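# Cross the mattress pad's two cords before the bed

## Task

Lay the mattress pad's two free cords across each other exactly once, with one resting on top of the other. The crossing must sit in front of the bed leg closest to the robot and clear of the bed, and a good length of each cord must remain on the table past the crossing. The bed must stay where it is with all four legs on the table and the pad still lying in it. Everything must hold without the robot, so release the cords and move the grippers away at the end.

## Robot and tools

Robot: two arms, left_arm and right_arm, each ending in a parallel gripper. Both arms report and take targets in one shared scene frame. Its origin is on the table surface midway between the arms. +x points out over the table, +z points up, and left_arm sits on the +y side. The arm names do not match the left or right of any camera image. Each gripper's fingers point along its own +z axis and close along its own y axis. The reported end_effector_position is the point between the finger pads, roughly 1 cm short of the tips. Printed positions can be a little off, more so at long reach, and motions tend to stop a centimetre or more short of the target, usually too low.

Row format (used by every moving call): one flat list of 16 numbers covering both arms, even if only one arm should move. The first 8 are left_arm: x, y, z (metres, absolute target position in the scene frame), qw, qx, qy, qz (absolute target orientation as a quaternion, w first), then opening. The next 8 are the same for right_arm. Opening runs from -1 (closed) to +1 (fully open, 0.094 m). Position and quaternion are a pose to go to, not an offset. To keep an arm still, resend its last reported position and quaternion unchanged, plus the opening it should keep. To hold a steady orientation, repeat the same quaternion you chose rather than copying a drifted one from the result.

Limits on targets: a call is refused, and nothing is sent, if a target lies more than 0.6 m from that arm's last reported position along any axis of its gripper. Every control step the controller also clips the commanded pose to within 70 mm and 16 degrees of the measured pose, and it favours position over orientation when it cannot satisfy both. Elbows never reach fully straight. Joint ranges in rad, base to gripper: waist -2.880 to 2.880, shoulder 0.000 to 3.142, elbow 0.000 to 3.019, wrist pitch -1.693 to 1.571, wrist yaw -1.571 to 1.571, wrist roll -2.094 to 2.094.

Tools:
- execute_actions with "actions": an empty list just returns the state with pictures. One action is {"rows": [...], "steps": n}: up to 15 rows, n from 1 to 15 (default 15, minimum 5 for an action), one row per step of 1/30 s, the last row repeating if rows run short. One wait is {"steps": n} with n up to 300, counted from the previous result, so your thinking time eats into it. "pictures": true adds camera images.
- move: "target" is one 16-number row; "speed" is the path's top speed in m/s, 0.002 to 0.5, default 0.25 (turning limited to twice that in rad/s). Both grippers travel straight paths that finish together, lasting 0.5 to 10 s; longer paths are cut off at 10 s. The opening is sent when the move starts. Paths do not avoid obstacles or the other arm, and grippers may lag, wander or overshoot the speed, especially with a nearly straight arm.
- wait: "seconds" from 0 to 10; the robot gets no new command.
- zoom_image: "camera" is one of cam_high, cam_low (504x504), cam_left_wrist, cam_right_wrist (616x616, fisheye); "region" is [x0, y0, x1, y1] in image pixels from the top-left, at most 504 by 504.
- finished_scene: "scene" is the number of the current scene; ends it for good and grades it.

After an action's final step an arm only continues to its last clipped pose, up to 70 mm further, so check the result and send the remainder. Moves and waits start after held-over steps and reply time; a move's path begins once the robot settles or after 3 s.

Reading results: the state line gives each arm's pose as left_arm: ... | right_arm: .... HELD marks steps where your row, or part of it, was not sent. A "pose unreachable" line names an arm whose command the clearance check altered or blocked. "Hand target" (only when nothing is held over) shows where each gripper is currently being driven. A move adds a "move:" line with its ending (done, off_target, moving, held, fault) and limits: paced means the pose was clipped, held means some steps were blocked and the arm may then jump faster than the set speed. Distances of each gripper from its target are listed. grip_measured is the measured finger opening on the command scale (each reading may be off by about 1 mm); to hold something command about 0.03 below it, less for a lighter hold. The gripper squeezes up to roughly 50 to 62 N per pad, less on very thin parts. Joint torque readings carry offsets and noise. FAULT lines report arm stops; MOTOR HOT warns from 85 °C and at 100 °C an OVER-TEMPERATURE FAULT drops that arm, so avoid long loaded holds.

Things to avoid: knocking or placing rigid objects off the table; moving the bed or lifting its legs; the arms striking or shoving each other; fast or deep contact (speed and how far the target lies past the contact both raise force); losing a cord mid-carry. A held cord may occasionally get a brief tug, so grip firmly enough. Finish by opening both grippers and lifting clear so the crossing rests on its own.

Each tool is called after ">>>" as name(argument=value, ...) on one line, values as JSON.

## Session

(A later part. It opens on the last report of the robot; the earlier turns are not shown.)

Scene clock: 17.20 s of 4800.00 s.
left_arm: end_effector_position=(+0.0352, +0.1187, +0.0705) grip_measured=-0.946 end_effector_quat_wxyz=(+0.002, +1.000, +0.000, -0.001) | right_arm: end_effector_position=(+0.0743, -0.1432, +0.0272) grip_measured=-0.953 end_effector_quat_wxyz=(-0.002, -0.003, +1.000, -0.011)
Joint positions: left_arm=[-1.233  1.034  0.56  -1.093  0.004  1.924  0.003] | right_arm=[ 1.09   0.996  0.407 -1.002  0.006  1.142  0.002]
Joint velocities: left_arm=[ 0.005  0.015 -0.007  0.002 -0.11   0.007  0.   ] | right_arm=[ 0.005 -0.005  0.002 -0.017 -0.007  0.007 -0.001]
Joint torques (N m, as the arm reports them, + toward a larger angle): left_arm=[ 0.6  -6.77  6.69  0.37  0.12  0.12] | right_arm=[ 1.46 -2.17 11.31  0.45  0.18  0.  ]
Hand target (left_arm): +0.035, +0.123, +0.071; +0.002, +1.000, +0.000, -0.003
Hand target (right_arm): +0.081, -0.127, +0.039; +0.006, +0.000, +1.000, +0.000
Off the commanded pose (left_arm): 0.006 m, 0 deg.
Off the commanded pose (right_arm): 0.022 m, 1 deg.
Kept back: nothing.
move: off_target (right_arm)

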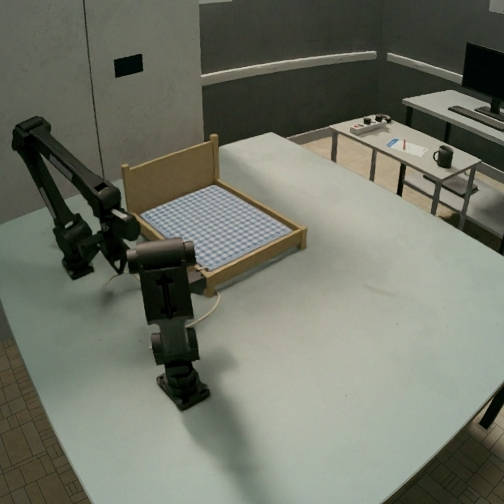

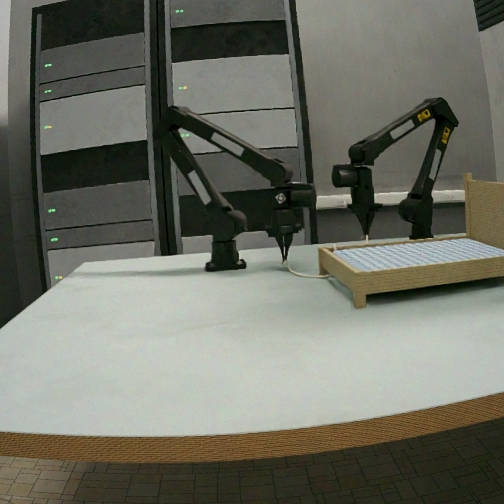

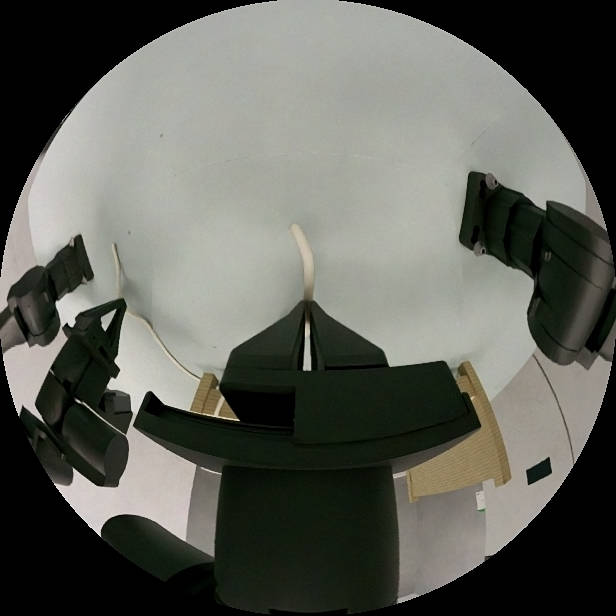

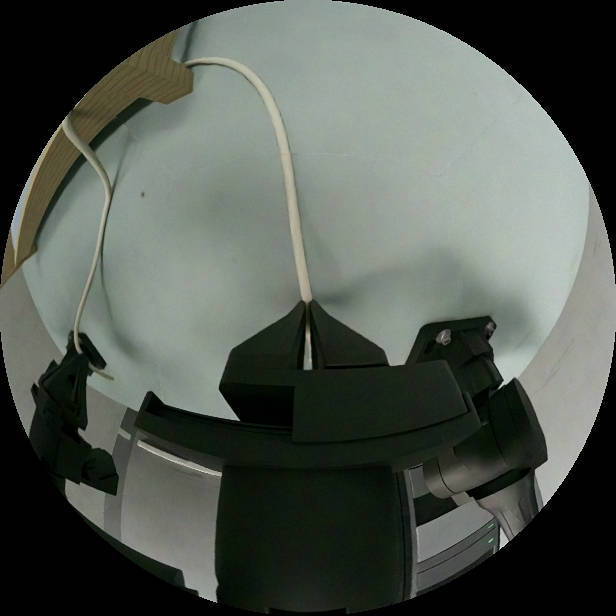

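>>> move(target=[0.035,0.125,0.07,0,1,0,0,-0.97,0.062,-0.125,0.014,0,0,1,0,-0.97], speed=0.05)

>>> execute_actions(actions=[{"rows":[[0.035,0.125,0.07,0,1,0,0,-0.97,0.062,-0.125,0.014,0,0,1,0,-0.5]],"steps":12}])

>>> move(target=[0.035,0.125,0.07,0,1,0,0,-0.97,0.09,-0.135,0.09,0,0,1,0,-0.5], speed=0.15)

>>> move(target=[0.04,0.08,0.11,0,0.98,0.2,0,-0.97,0.28,-0.36,0.12,0,0,1,0,-0.5])

>>> move(target=[0.07,-0.1,0.13,0,0.85,0.527,0,-0.97,0.05,-0.74,0.15,0,0.38,0.925,0,-0.5])

>>> move(target=[0.14,-0.22,0.06,0,0.73,0.683,0,-0.97,0.05,-0.74,0.15,0,0.38,0.925,0,-0.5], speed=0.12)

Scene clock: 18.43 s of 4800.00 s.
left_arm: end_effector_position=(+0.0346, +0.1205, +0.0693) grip_measured=-0.946 end_effector_quat_wxyz=(+0.001, +1.000, +0.000, -0.001) | right_arm: end_effector_position=(+0.0630, -0.1292, +0.0159) grip_measured=-0.953 end_effector_quat_wxyz=(+0.001, -0.004, +1.000, -0.004)
Joint positions: left_arm=[-1.233  1.031  0.555 -1.093  0.004  1.924  0.003] | right_arm=[ 1.171  1.048  0.399 -0.929  0.004  1.22   0.002]
Joint velocities: left_arm=[ 0.005 -0.005 -0.017 -0.007 -0.022 -0.022 -0.001] | right_arm=[ 0.005 -0.015 -0.007  0.002 -0.037 -0.022  0.001]
Joint torques (N m, as the arm reports them, + toward a larger angle): left_arm=[ 0.46 -6.84  6.91  0.35 -0.1   0.11] | right_arm=[ 1.37 -2.86  7.87  1.6  -0.08  0.02]
Hand target (left_arm): +0.035, +0.125, +0.070; +0.000, +1.000, +0.000, -0.000
Hand target (right_arm): +0.063, -0.125, +0.014; +0.001, -0.000, +1.000, +0.000
Off the commanded pose (left_arm): 0.005 m, 0 deg.
Off the commanded pose (right_arm): 0.005 m, 1 deg.
Kept back: nothing.
move: done

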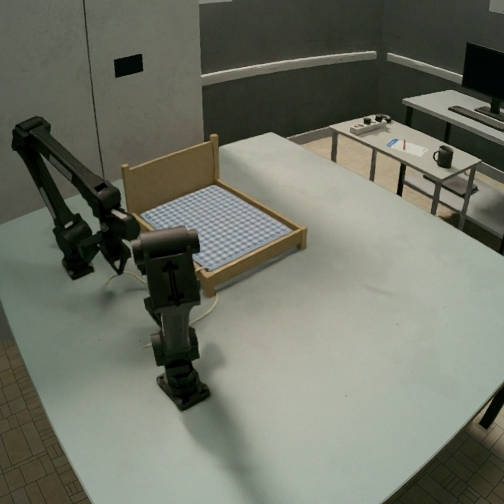

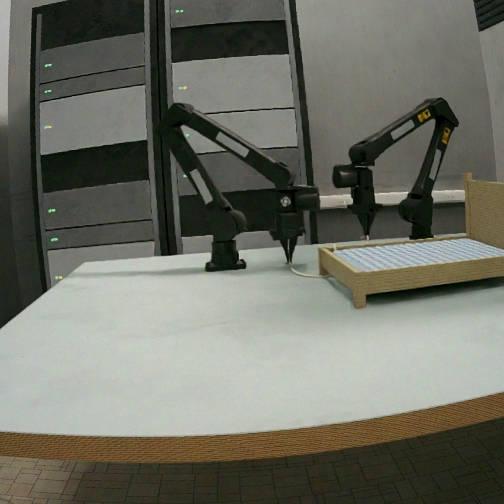

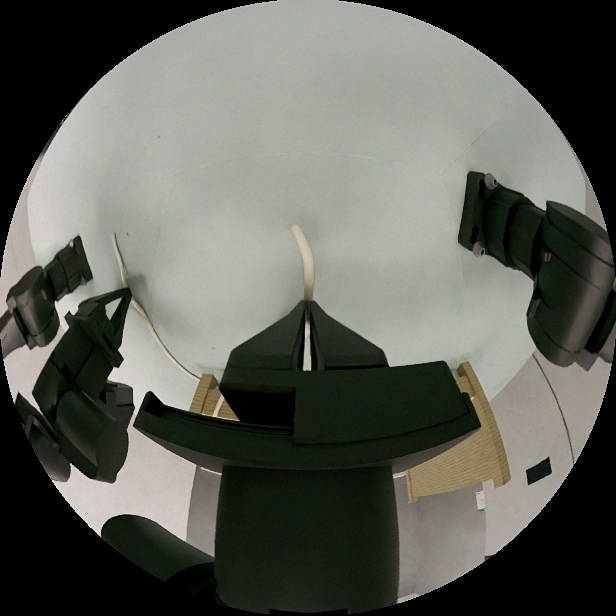

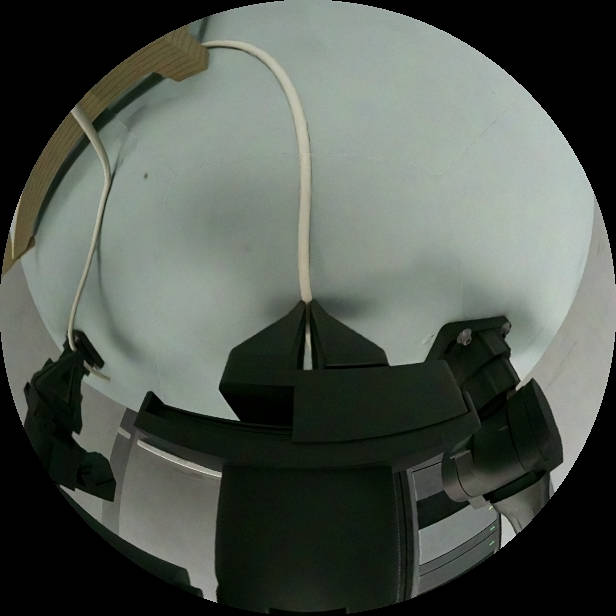

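Scene clock: 18.67 s of 4800.00 s.
left_arm: end_effector_position=(+0.0346, +0.1205, +0.0693) grip_measured=-0.946 end_effector_quat_wxyz=(+0.001, +1.000, +0.000, -0.001) | right_arm: end_effector_position=(+0.0630, -0.1292, +0.0159) grip_measured=-0.502 end_effector_quat_wxyz=(+0.001, -0.002, +1.000, -0.004)
Joint positions: left_arm=[-1.233  1.031  0.555 -1.093  0.004  1.924  0.003] | right_arm=[ 1.171  1.048  0.399 -0.929  0.004  1.225  0.023]
Joint velocities: left_arm=[-0.015 -0.015 -0.002 -0.012 -0.007 -0.051 -0.   ] | right_arm=[-0.015  0.005 -0.012  0.002 -0.037 -0.022 -0.001]
Joint torques (N m, as the arm reports them, + toward a larger angle): left_arm=[ 0.43 -6.85  6.83  0.36 -0.1   0.11] | right_arm=[ 1.52 -2.51  7.92  1.63 -0.11  0.  ]
Steps of this call (steps 1 to 7: the first 7 steps of this action). Readings (end_effector_position):
1: left_arm (+0.0346, +0.1205, +0.0693) | right_arm (+0.0630, -0.1292, +0.0159)
2: left_arm (+0.0346, +0.1205, +0.0693) | right_arm (+0.0630, -0.1292, +0.0159)
4: left_arm (+0.0346, +0.1205, +0.0693) | right_arm (+0.0630, -0.1292, +0.0159)
7: the state above

Scene clock: 19.90 s of 4800.00 s.
left_arm: end_effector_position=(+0.0346, +0.1206, +0.0693) grip_measured=-0.946 end_effector_quat_wxyz=(+0.001, +1.000, +0.000, -0.001) | right_arm: end_effector_position=(+0.0836, -0.1449, +0.0734) grip_measured=-0.502 end_effector_quat_wxyz=(-0.006, +0.003, +1.000, -0.015)
Joint positions: left_arm=[-1.233  1.031  0.555 -1.093  0.003  1.924  0.003] | right_arm=[ 1.039  0.92   0.506 -1.189  0.004  1.103  0.023]
Joint velocities: left_arm=[-0.005 -0.015  0.002  0.002 -0.066 -0.081 -0.001] | right_arm=[ 0.015 -0.005  0.012 -0.002  0.022 -0.022  0.   ]
Joint torques (N m, as the arm reports them, + toward a larger angle): left_arm=[ 0.39 -6.79  6.77  0.35 -0.1   0.11] | right_arm=[ 0.39 -3.16 11.62  0.08 -0.11 -0.15]
Hand target (left_arm): +0.035, +0.125, +0.070; -0.000, +1.000, +0.000, +0.000
Hand target (right_arm): +0.090, -0.134, +0.089; -0.000, -0.000, +1.000, -0.000
Off your previous action's commanded pose (left_arm): 0.005 m, 0 deg at its last step (step 5 of this call).
Off your previous action's commanded pose (right_arm): 0.005 m, 0 deg at its last step (step 5 of this call).
Off the commanded pose (left_arm): 0.005 m, 0 deg.
Off the commanded pose (right_arm): 0.020 m, 2 deg.
Kept back: nothing.
move: off_target (right_arm)

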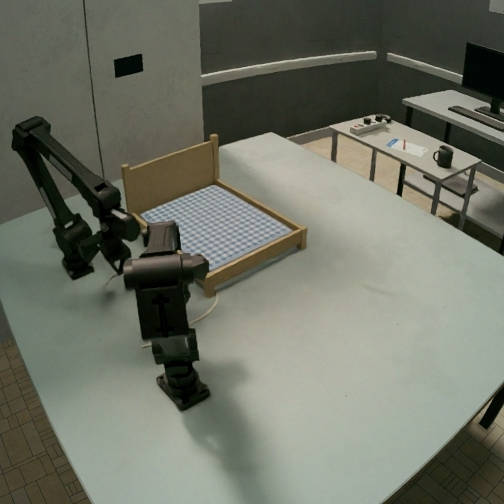

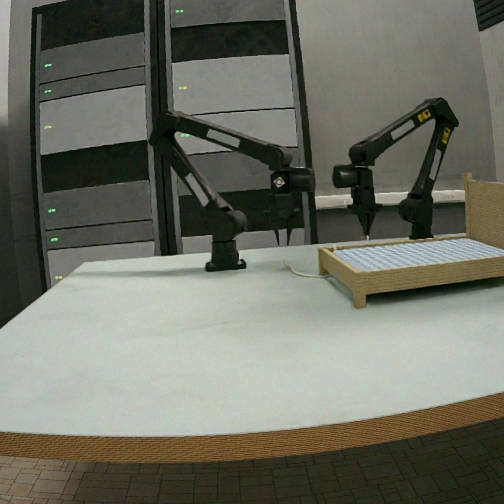

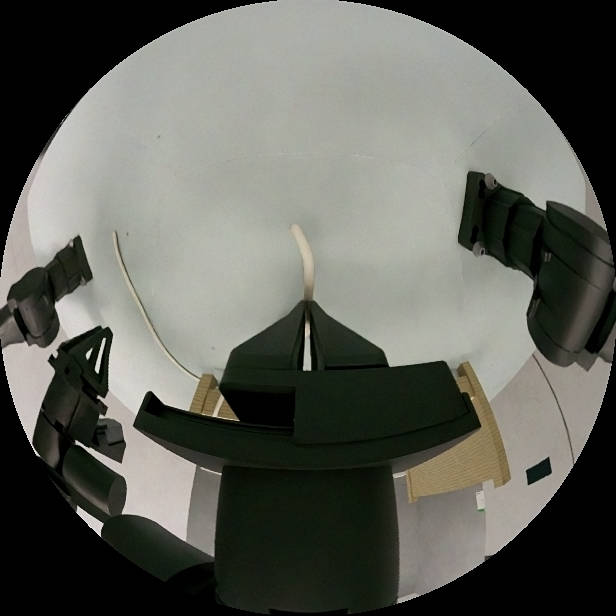

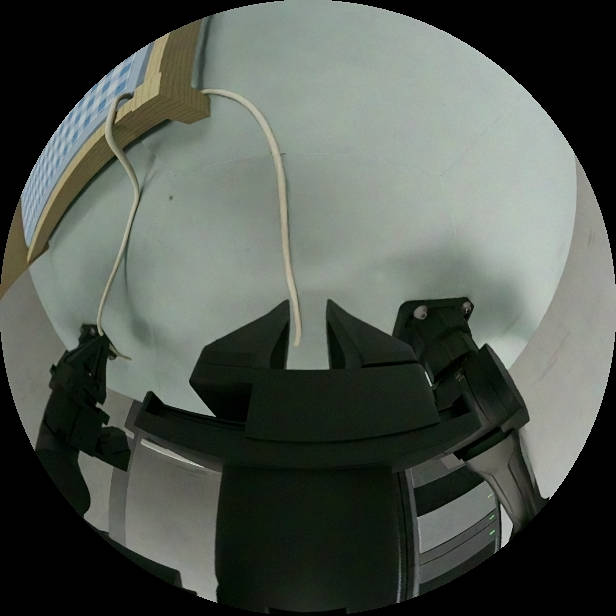

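Scene clock: 21.73 s of 4800.00 s.
left_arm: end_effector_position=(+0.0357, +0.0970, +0.0952) grip_measured=-0.946 end_effector_quat_wxyz=(-0.013, +0.980, +0.200, -0.003) | right_arm: end_effector_position=(+0.2551, -0.3553, +0.1077) grip_measured=-0.502 end_effector_quat_wxyz=(-0.030, +0.007, +1.000, +0.003)
Joint positions: left_arm=[-1.262  1.087  0.665 -1.175  0.003  1.493  0.003] | right_arm=[-0.22   1.14   0.737 -1.227  0.004 -0.149  0.023]
Joint velocities: left_arm=[-0.015 -0.005  0.007 -0.002 -0.037 -0.037 -0.   ] | right_arm=[-0.015 -0.005 -0.022 -0.012  0.037  0.081  0.001]
Joint torques (N m, as the arm reports them, + toward a larger angle): left_arm=[-1.02 -5.34 10.54  0.35 -0.08 -0.04] | right_arm=[ 0.96 -5.47 11.69  1.24 -0.19 -0.19]
Hand target (left_arm): +0.040, +0.080, +0.109; +0.000, +0.980, +0.200, +0.000
Hand target (right_arm): +0.274, -0.357, +0.120; -0.007, +0.000, +1.000, +0.001
Off the commanded pose (left_arm): 0.023 m, 1 deg.
Off the commanded pose (right_arm): 0.028 m, 4 deg.
Kept back: nothing.
move: off_target (left_arm, right_arm)

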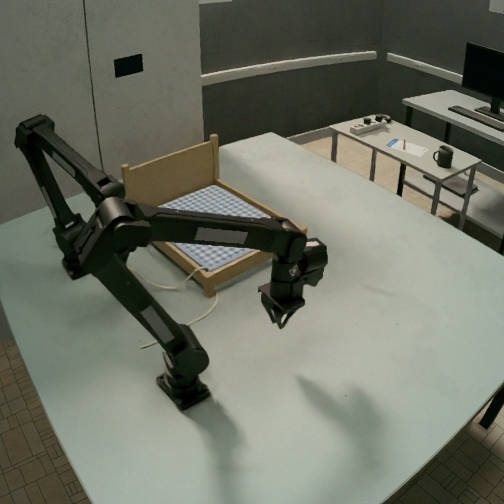

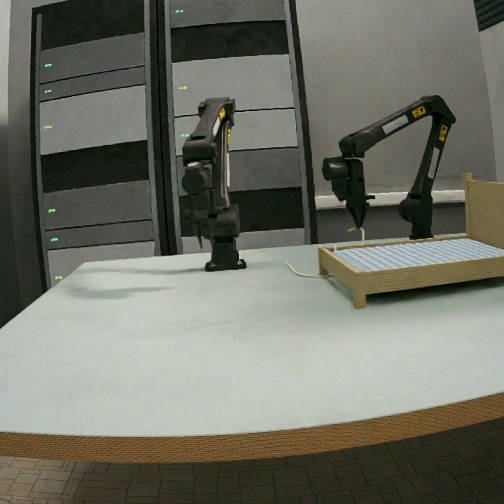

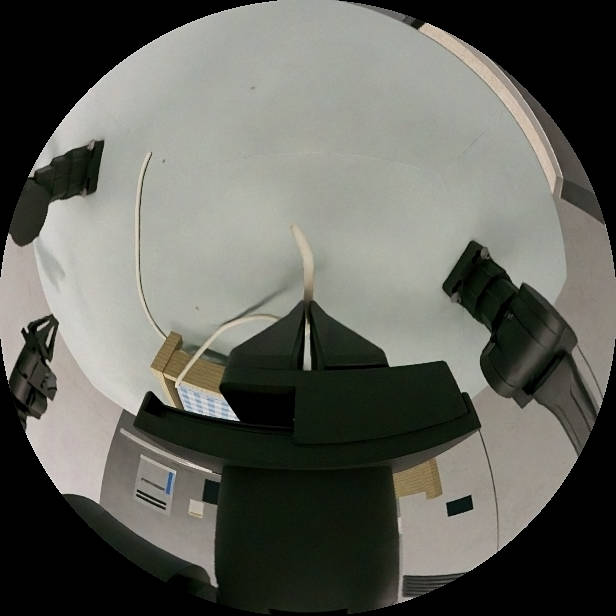

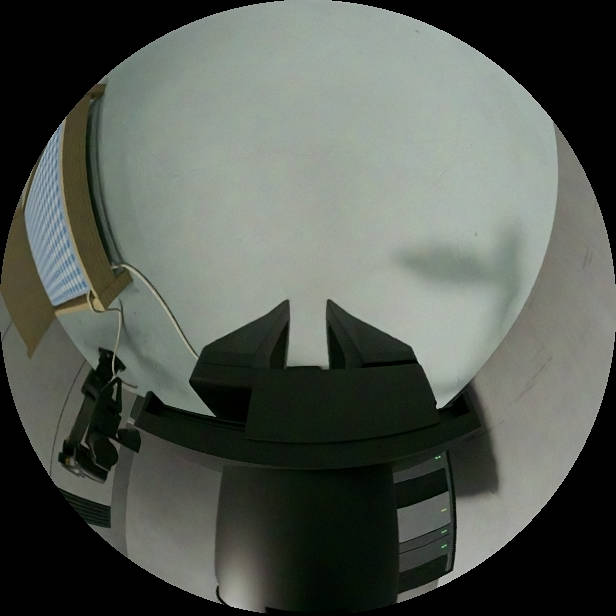

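Scene clock: 24.03 s of 4800.00 s.
left_arm: end_effector_position=(+0.0660, -0.0828, +0.1179) grip_measured=-0.946 end_effector_quat_wxyz=(-0.011, +0.850, +0.526, +0.002) | right_arm: end_effector_position=(+0.0456, -0.7216, +0.1378) grip_measured=-0.502 end_effector_quat_wxyz=(-0.009, +0.384, +0.923, +0.013)
Joint positions: left_arm=[-1.33   1.549  1.155 -1.198  0.002  0.72   0.003] | right_arm=[-1.506  1.496  1.15  -1.256  0.004 -0.66   0.023]
Joint velocities: left_arm=[ 0.005 -0.005 -0.007 -0.007 -0.066 -0.037 -0.001] | right_arm=[ 0.005 -0.005  0.007 -0.012  0.051  0.022 -0.001]
Joint torques (N m, as the arm reports them, + toward a larger angle): left_arm=[ -0.91 -13.96  10.69   0.51  -0.11   0.  ] | right_arm=[ 1.41 -9.36 12.2   0.11 -0.22 -0.13]
Hand target (left_arm): +0.067, -0.100, +0.127; +0.000, +0.850, +0.527, +0.001
Hand target (right_arm): +0.050, -0.734, +0.150; -0.003, +0.380, +0.925, +0.005
Off the commanded pose (left_arm): 0.021 m, 1 deg.
Off the commanded pose (right_arm): 0.023 m, 2 deg.
Kept back: nothing.
move: off_target (left_arm, right_arm)

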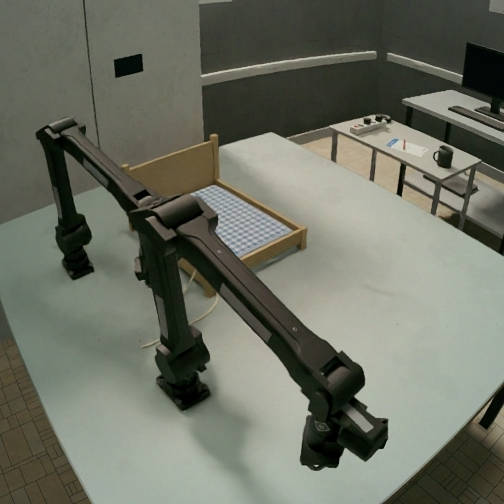

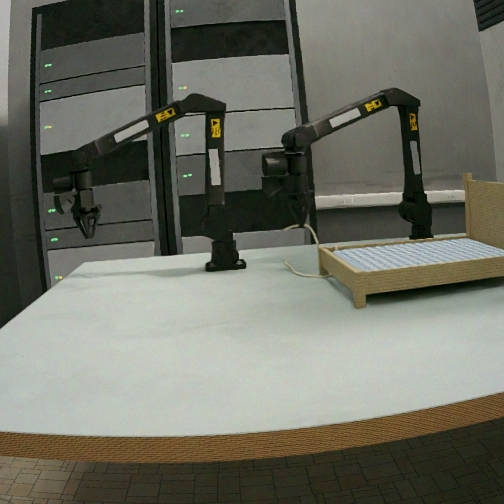

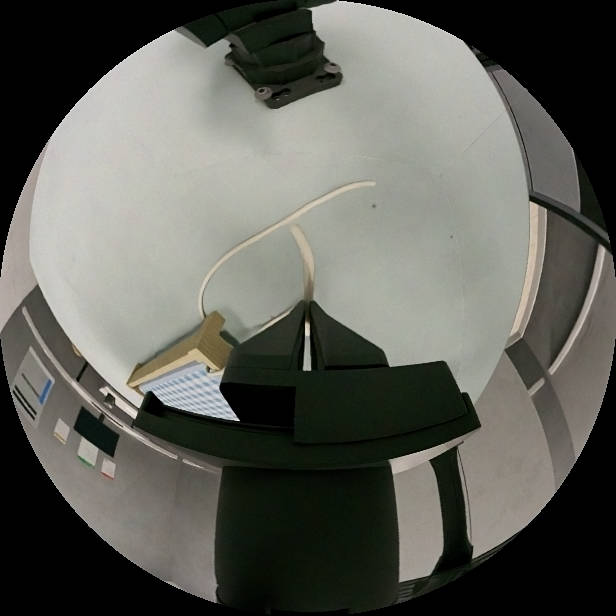

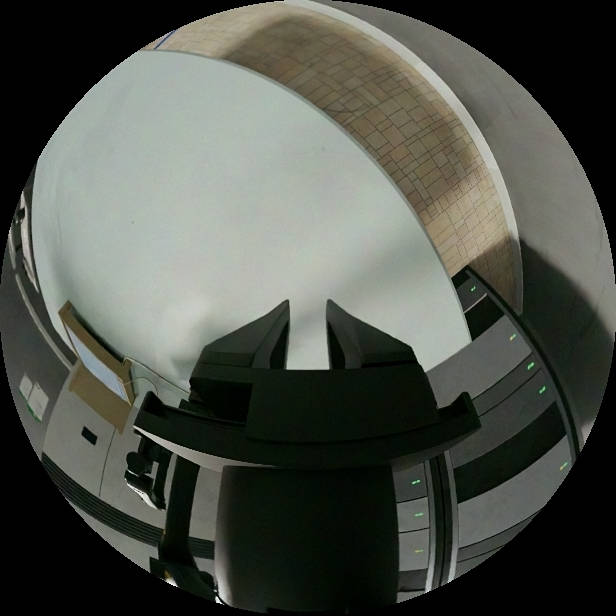

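Scene clock: 26.10 s of 4800.00 s.
left_arm: end_effector_position=(+0.1273, -0.2024, +0.0526) grip_measured=-0.946 end_effector_quat_wxyz=(-0.013, +0.736, +0.677, +0.005) | right_arm: end_effector_position=(+0.0456, -0.7216, +0.1378) grip_measured=-0.502 end_effector_quat_wxyz=(-0.009, +0.384, +0.923, +0.013)
Joint positions: left_arm=[-1.278  1.938  1.503 -1.163  0.002  0.393  0.003] | right_arm=[-1.506  1.496  1.15  -1.256  0.004 -0.66   0.023]
Joint velocities: left_arm=[ 0.005 -0.015  0.007 -0.002  0.022  0.066 -0.   ] | right_arm=[-0.015  0.005  0.017  0.002 -0.022 -0.022  0.001]
Joint torques (N m, as the arm reports them, + toward a larger angle): left_arm=[  0.82 -20.12  10.73   0.67  -0.04   0.06] | right_arm=[ 1.13 -9.7  12.72  0.63 -0.19 -0.13]
Hand target (left_arm): +0.137, -0.220, +0.058; +0.000, +0.730, +0.683, -0.001
Hand target (right_arm): +0.050, -0.739, +0.150; -0.000, +0.380, +0.925, -0.000
Off the commanded pose (left_arm): 0.023 m, 2 deg.
Off the commanded pose (right_arm): 0.023 m, 2 deg.
Kept back: nothing.
move: off_target (left_arm, right_arm)

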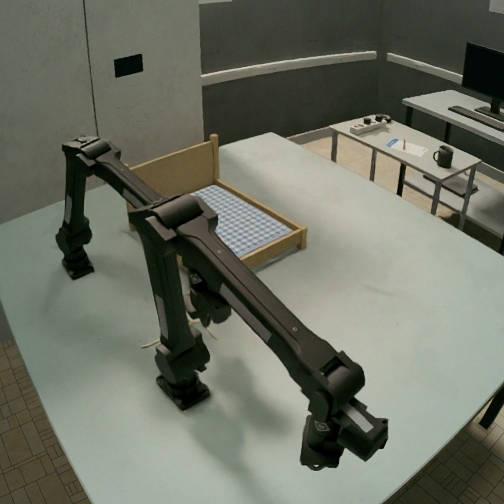

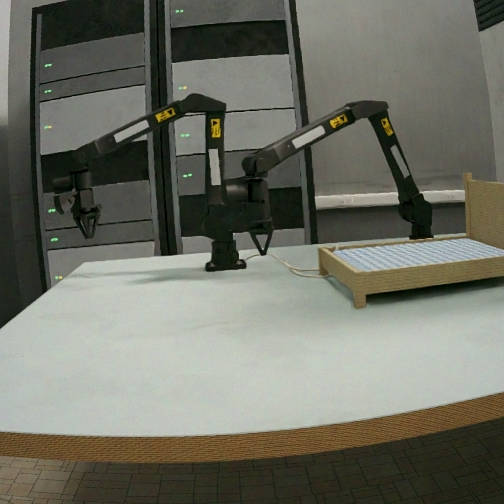

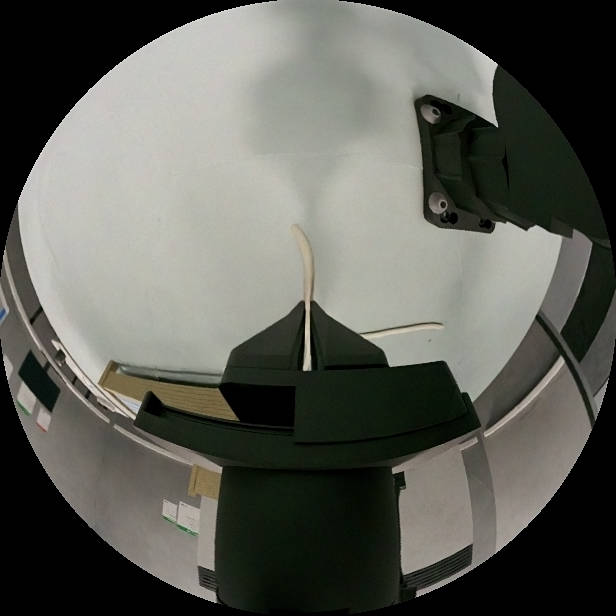

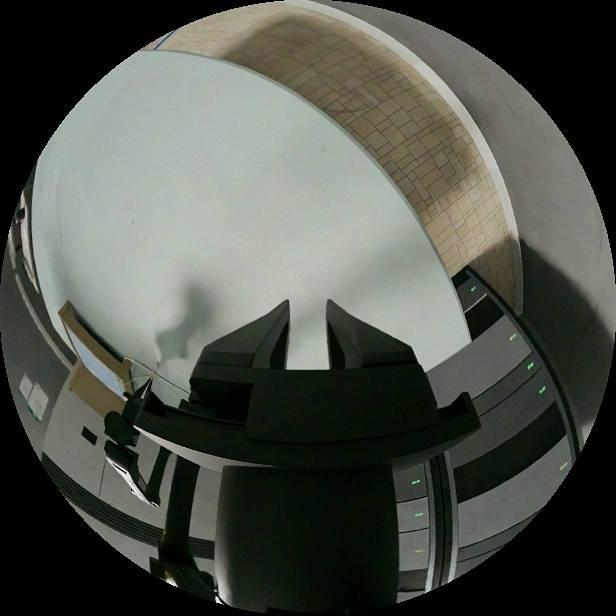

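>>> move(target=[0.145,-0.242,0.014,0,0.73,0.683,0,-0.97,0.0456,-0.7216,0.1378,0,0.38,0.925,0,-0.5], speed=0.05)

>>> execute_actions(actions=[{"rows":[[0.145,-0.242,0.014,0,0.73,0.683,0,-0.5,0.0456,-0.7216,0.1378,0,0.38,0.925,0,-0.5]],"steps":12}])

>>> move(target=[0.145,-0.21,0.09,0,0.73,0.683,0,-0.5,0.0456,-0.7216,0.1378,0,0.38,0.925,0,-0.5], speed=0.15)

>>> move(target=[0.05,0.03,0.24,0,0.73,0.683,0,-0.5,0.0456,-0.7216,0.1378,0,0.38,0.925,0,-0.5])

Scene clock: 28.00 s of 4800.00 s.
left_arm: end_effector_position=(+0.1337, -0.2227, +0.0131) grip_measured=-0.946 end_effector_quat_wxyz=(-0.014, +0.735, +0.678, +0.005) | right_arm: end_effector_position=(+0.0450, -0.7165, +0.1294) grip_measured=-0.502 end_effector_quat_wxyz=(-0.011, +0.384, +0.923, +0.016)
Joint positions: left_arm=[-1.278  2.036  1.546 -1.111  0.002  0.39   0.003] | right_arm=[-1.506  1.496  1.126 -1.241  0.004 -0.66   0.023]
Joint velocities: left_arm=[-0.005 -0.015  0.002 -0.002 -0.007 -0.022  0.   ] | right_arm=[-0.005 -0.005  0.007 -0.022 -0.022  0.066 -0.   ]
Joint torques (N m, as the arm reports them, + toward a larger angle): left_arm=[  0.46 -21.45  10.49   1.    -0.09  -0.02] | right_arm=[  0.72 -12.01   9.05   1.56  -0.19  -0.16]
Hand target (left_arm): +0.144, -0.241, +0.014; +0.000, +0.730, +0.683, -0.000
Hand target (right_arm): +0.046, -0.721, +0.138; -0.000, +0.380, +0.925, +0.000
Off the commanded pose (left_arm): 0.022 m, 2 deg.
Off the commanded pose (right_arm): 0.010 m, 2 deg.
Kept back: nothing.
move: off_target (left_arm)

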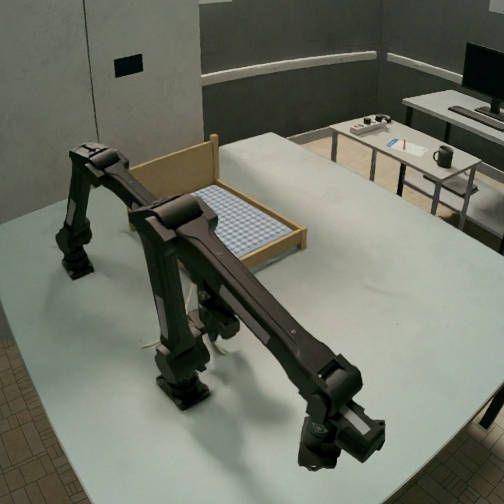

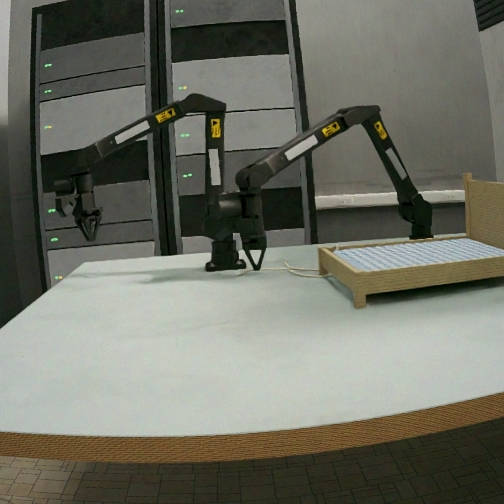

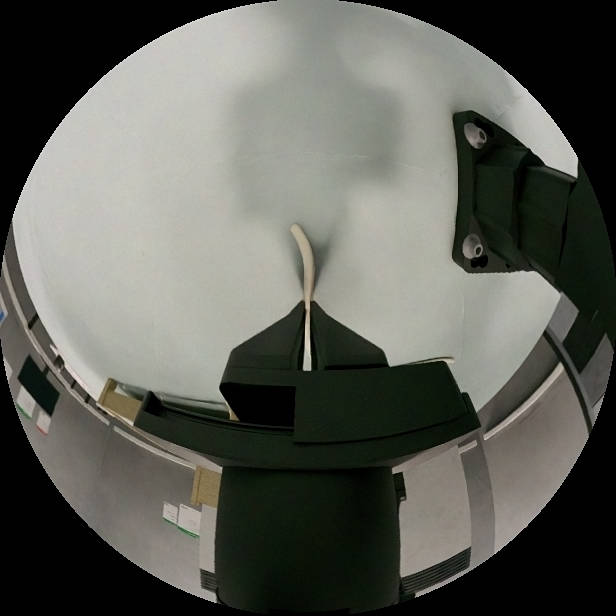

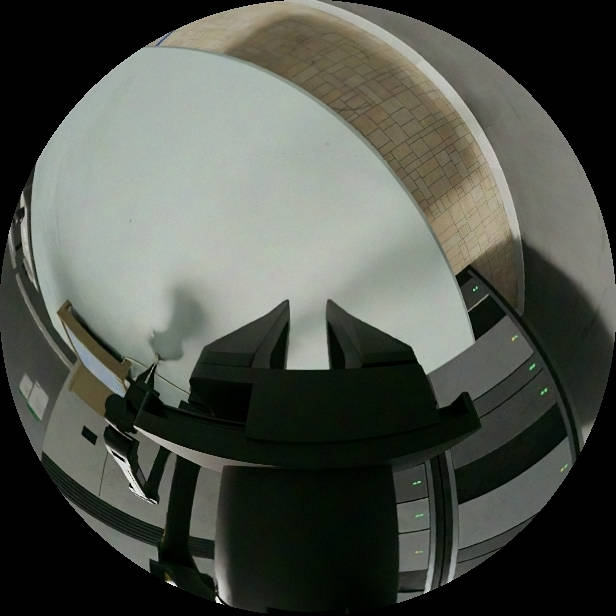

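Scene clock: 28.23 s of 4800.00 s.
left_arm: end_effector_position=(+0.1337, -0.2227, +0.0131) grip_measured=-0.502 end_effector_quat_wxyz=(-0.014, +0.735, +0.678, +0.005) | right_arm: end_effector_position=(+0.0450, -0.7165, +0.1294) grip_measured=-0.502 end_effector_quat_wxyz=(-0.011, +0.384, +0.923, +0.016)
Joint positions: left_arm=[-1.278  2.036  1.546 -1.111  0.002  0.389  0.023] | right_arm=[-1.506  1.496  1.126 -1.241  0.004 -0.66   0.023]
Joint velocities: left_arm=[ 0.015  0.005  0.012 -0.027  0.007 -0.051 -0.001] | right_arm=[-0.015 -0.005  0.002 -0.002  0.022 -0.066 -0.   ]
Joint torques (N m, as the arm reports them, + toward a larger angle): left_arm=[  0.57 -21.56  10.63   0.95  -0.09  -0.01] | right_arm=[  0.76 -11.84   9.09   1.54  -0.19  -0.17]
Steps of this call (steps 1 to 7: the first 7 steps of this action). Readings (end_effector_position):
1: left_arm (+0.1337, -0.2227, +0.0131) | right_arm (+0.0450, -0.7165, +0.1294)
2: left_arm (+0.1337, -0.2227, +0.0131) | right_arm (+0.0450, -0.7165, +0.1294)
4: left_arm (+0.1337, -0.2227, +0.0131) | right_arm (+0.0450, -0.7165, +0.1294)
7: the state above

Scene clock: 29.40 s of 4800.00 s.
left_arm: end_effector_position=(+0.1393, -0.2025, +0.0779) grip_measured=-0.501 end_effector_quat_wxyz=(-0.012, +0.729, +0.684, +0.004) | right_arm: end_effector_position=(+0.0450, -0.7165, +0.1294) grip_measured=-0.502 end_effector_quat_wxyz=(-0.011, +0.384, +0.923, +0.016)
Joint positions: left_arm=[-1.258  1.92   1.546 -1.222  0.002  0.392  0.023] | right_arm=[-1.506  1.496  1.126 -1.241  0.004 -0.66   0.023]
Joint velocities: left_arm=[-0.005  0.015 -0.027  0.002 -0.037 -0.037 -0.   ] | right_arm=[-0.005 -0.005  0.007  0.007  0.081  0.066  0.   ]
Joint torques (N m, as the arm reports them, + toward a larger angle): left_arm=[  1.19 -23.37   9.64   0.37  -0.08   0.15] | right_arm=[  0.72 -11.96   9.03   1.56  -0.19  -0.17]
Hand target (left_arm): +0.146, -0.212, +0.090; +0.000, +0.730, +0.683, -0.000
Hand target (right_arm): +0.046, -0.722, +0.138; -0.000, +0.380, +0.925, -0.000
Off your previous action's commanded pose (left_arm): 0.022 m, 2 deg at its last step (step 5 of this call).
Off your previous action's commanded pose (right_arm): 0.010 m, 2 deg at its last step (step 5 of this call).
Off the commanded pose (left_arm): 0.015 m, 1 deg.
Off the commanded pose (right_arm): 0.010 m, 2 deg.
Kept back: nothing.
move: off_target (left_arm)

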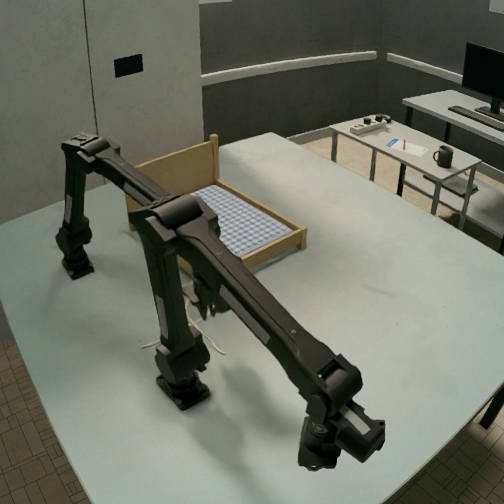

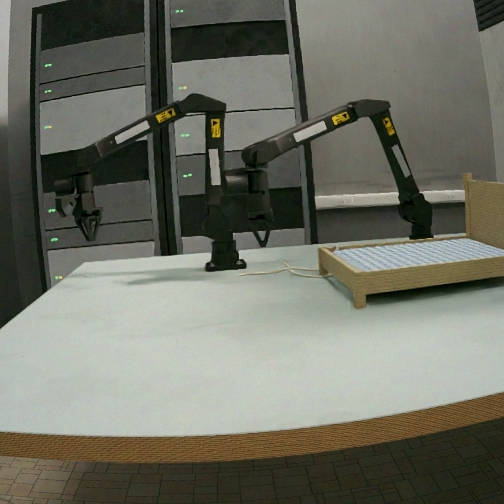

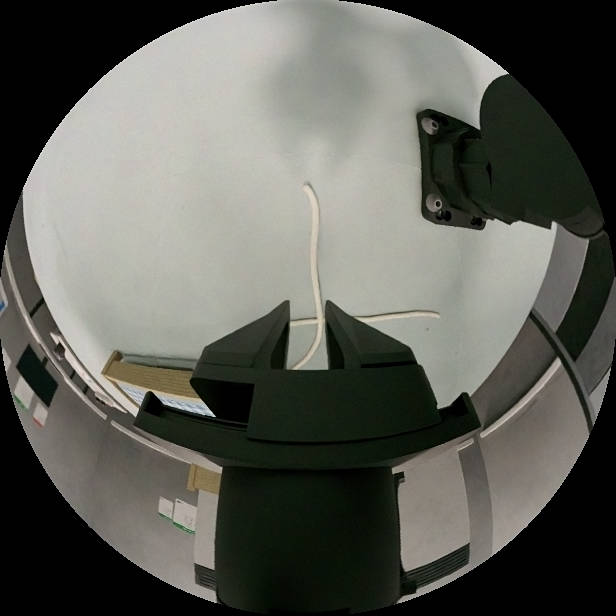

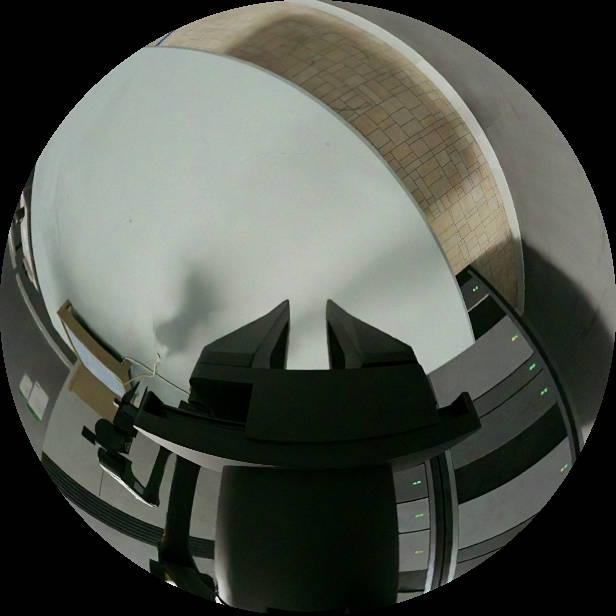

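Scene clock: 31.03 s of 4800.00 s.
left_arm: end_effector_position=(+0.0576, +0.0268, +0.2489) grip_measured=-0.501 end_effector_quat_wxyz=(+0.011, +0.730, +0.683, -0.006) | right_arm: end_effector_position=(+0.0450, -0.7165, +0.1294) grip_measured=-0.502 end_effector_quat_wxyz=(-0.011, +0.384, +0.923, +0.016)
Joint positions: left_arm=[-1.268  1.162  1.135 -1.519  0.002  0.385  0.023] | right_arm=[-1.506  1.496  1.126 -1.241  0.004 -0.66   0.023]
Joint velocities: left_arm=[-0.005 -0.005 -0.022 -0.002 -0.022 -0.022  0.   ] | right_arm=[-0.005 -0.005 -0.007  0.012  0.022  0.007  0.   ]
Joint torques (N m, as the arm reports them, + toward a larger angle): left_arm=[-0.93 -8.2   7.69  0.58 -0.12  0.03] | right_arm=[  0.83 -11.89   9.07   1.56  -0.2   -0.17]
Hand target (left_arm): +0.055, +0.028, +0.243; -0.000, +0.730, +0.683, +0.000
Hand target (right_arm): +0.046, -0.722, +0.138; -0.000, +0.380, +0.925, -0.000
Off the commanded pose (left_arm): 0.012 m, 1 deg.
Off the commanded pose (right_arm): 0.010 m, 2 deg.
Kept back: nothing.
move: off_target (left_arm)

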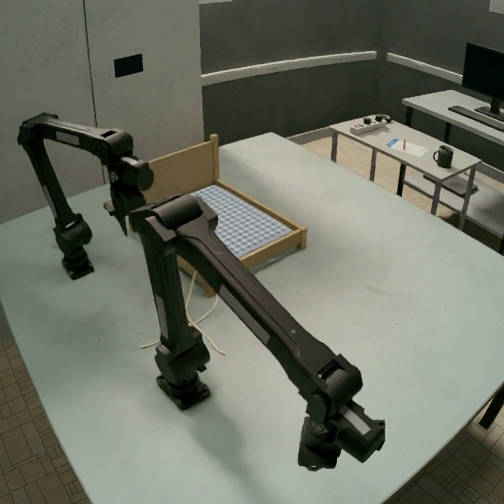

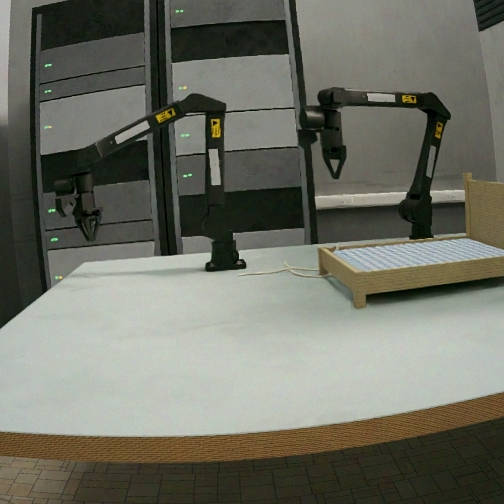

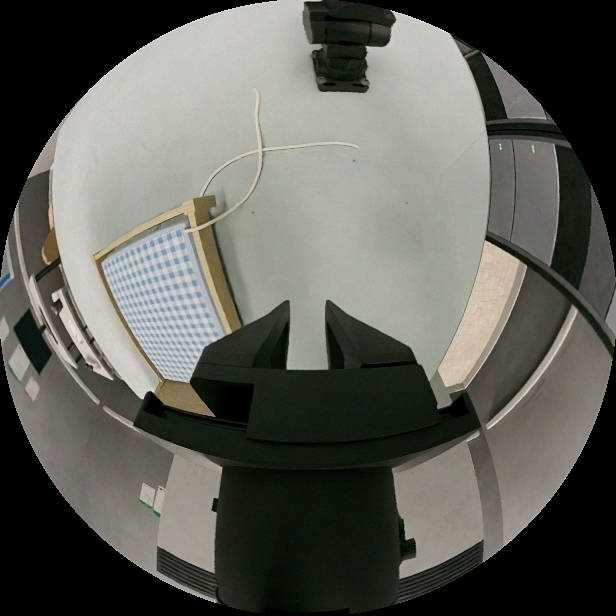

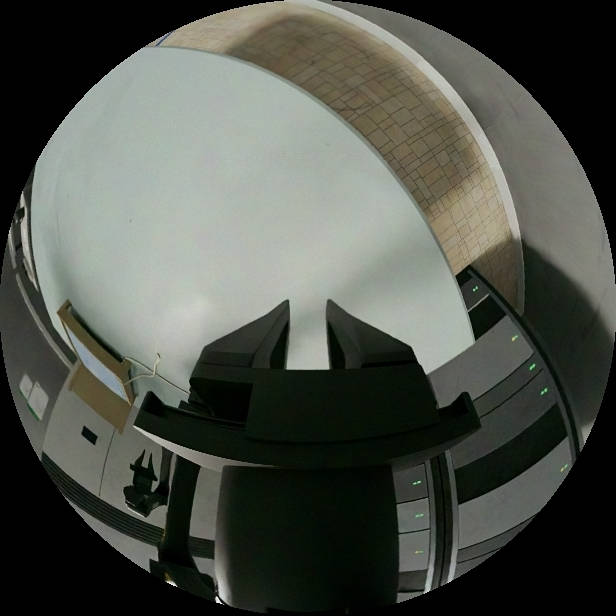

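The cords cross once, with tails of about 13–15 cm.

>>> finished_scene(scene=1)

The scene is finished: the task was done.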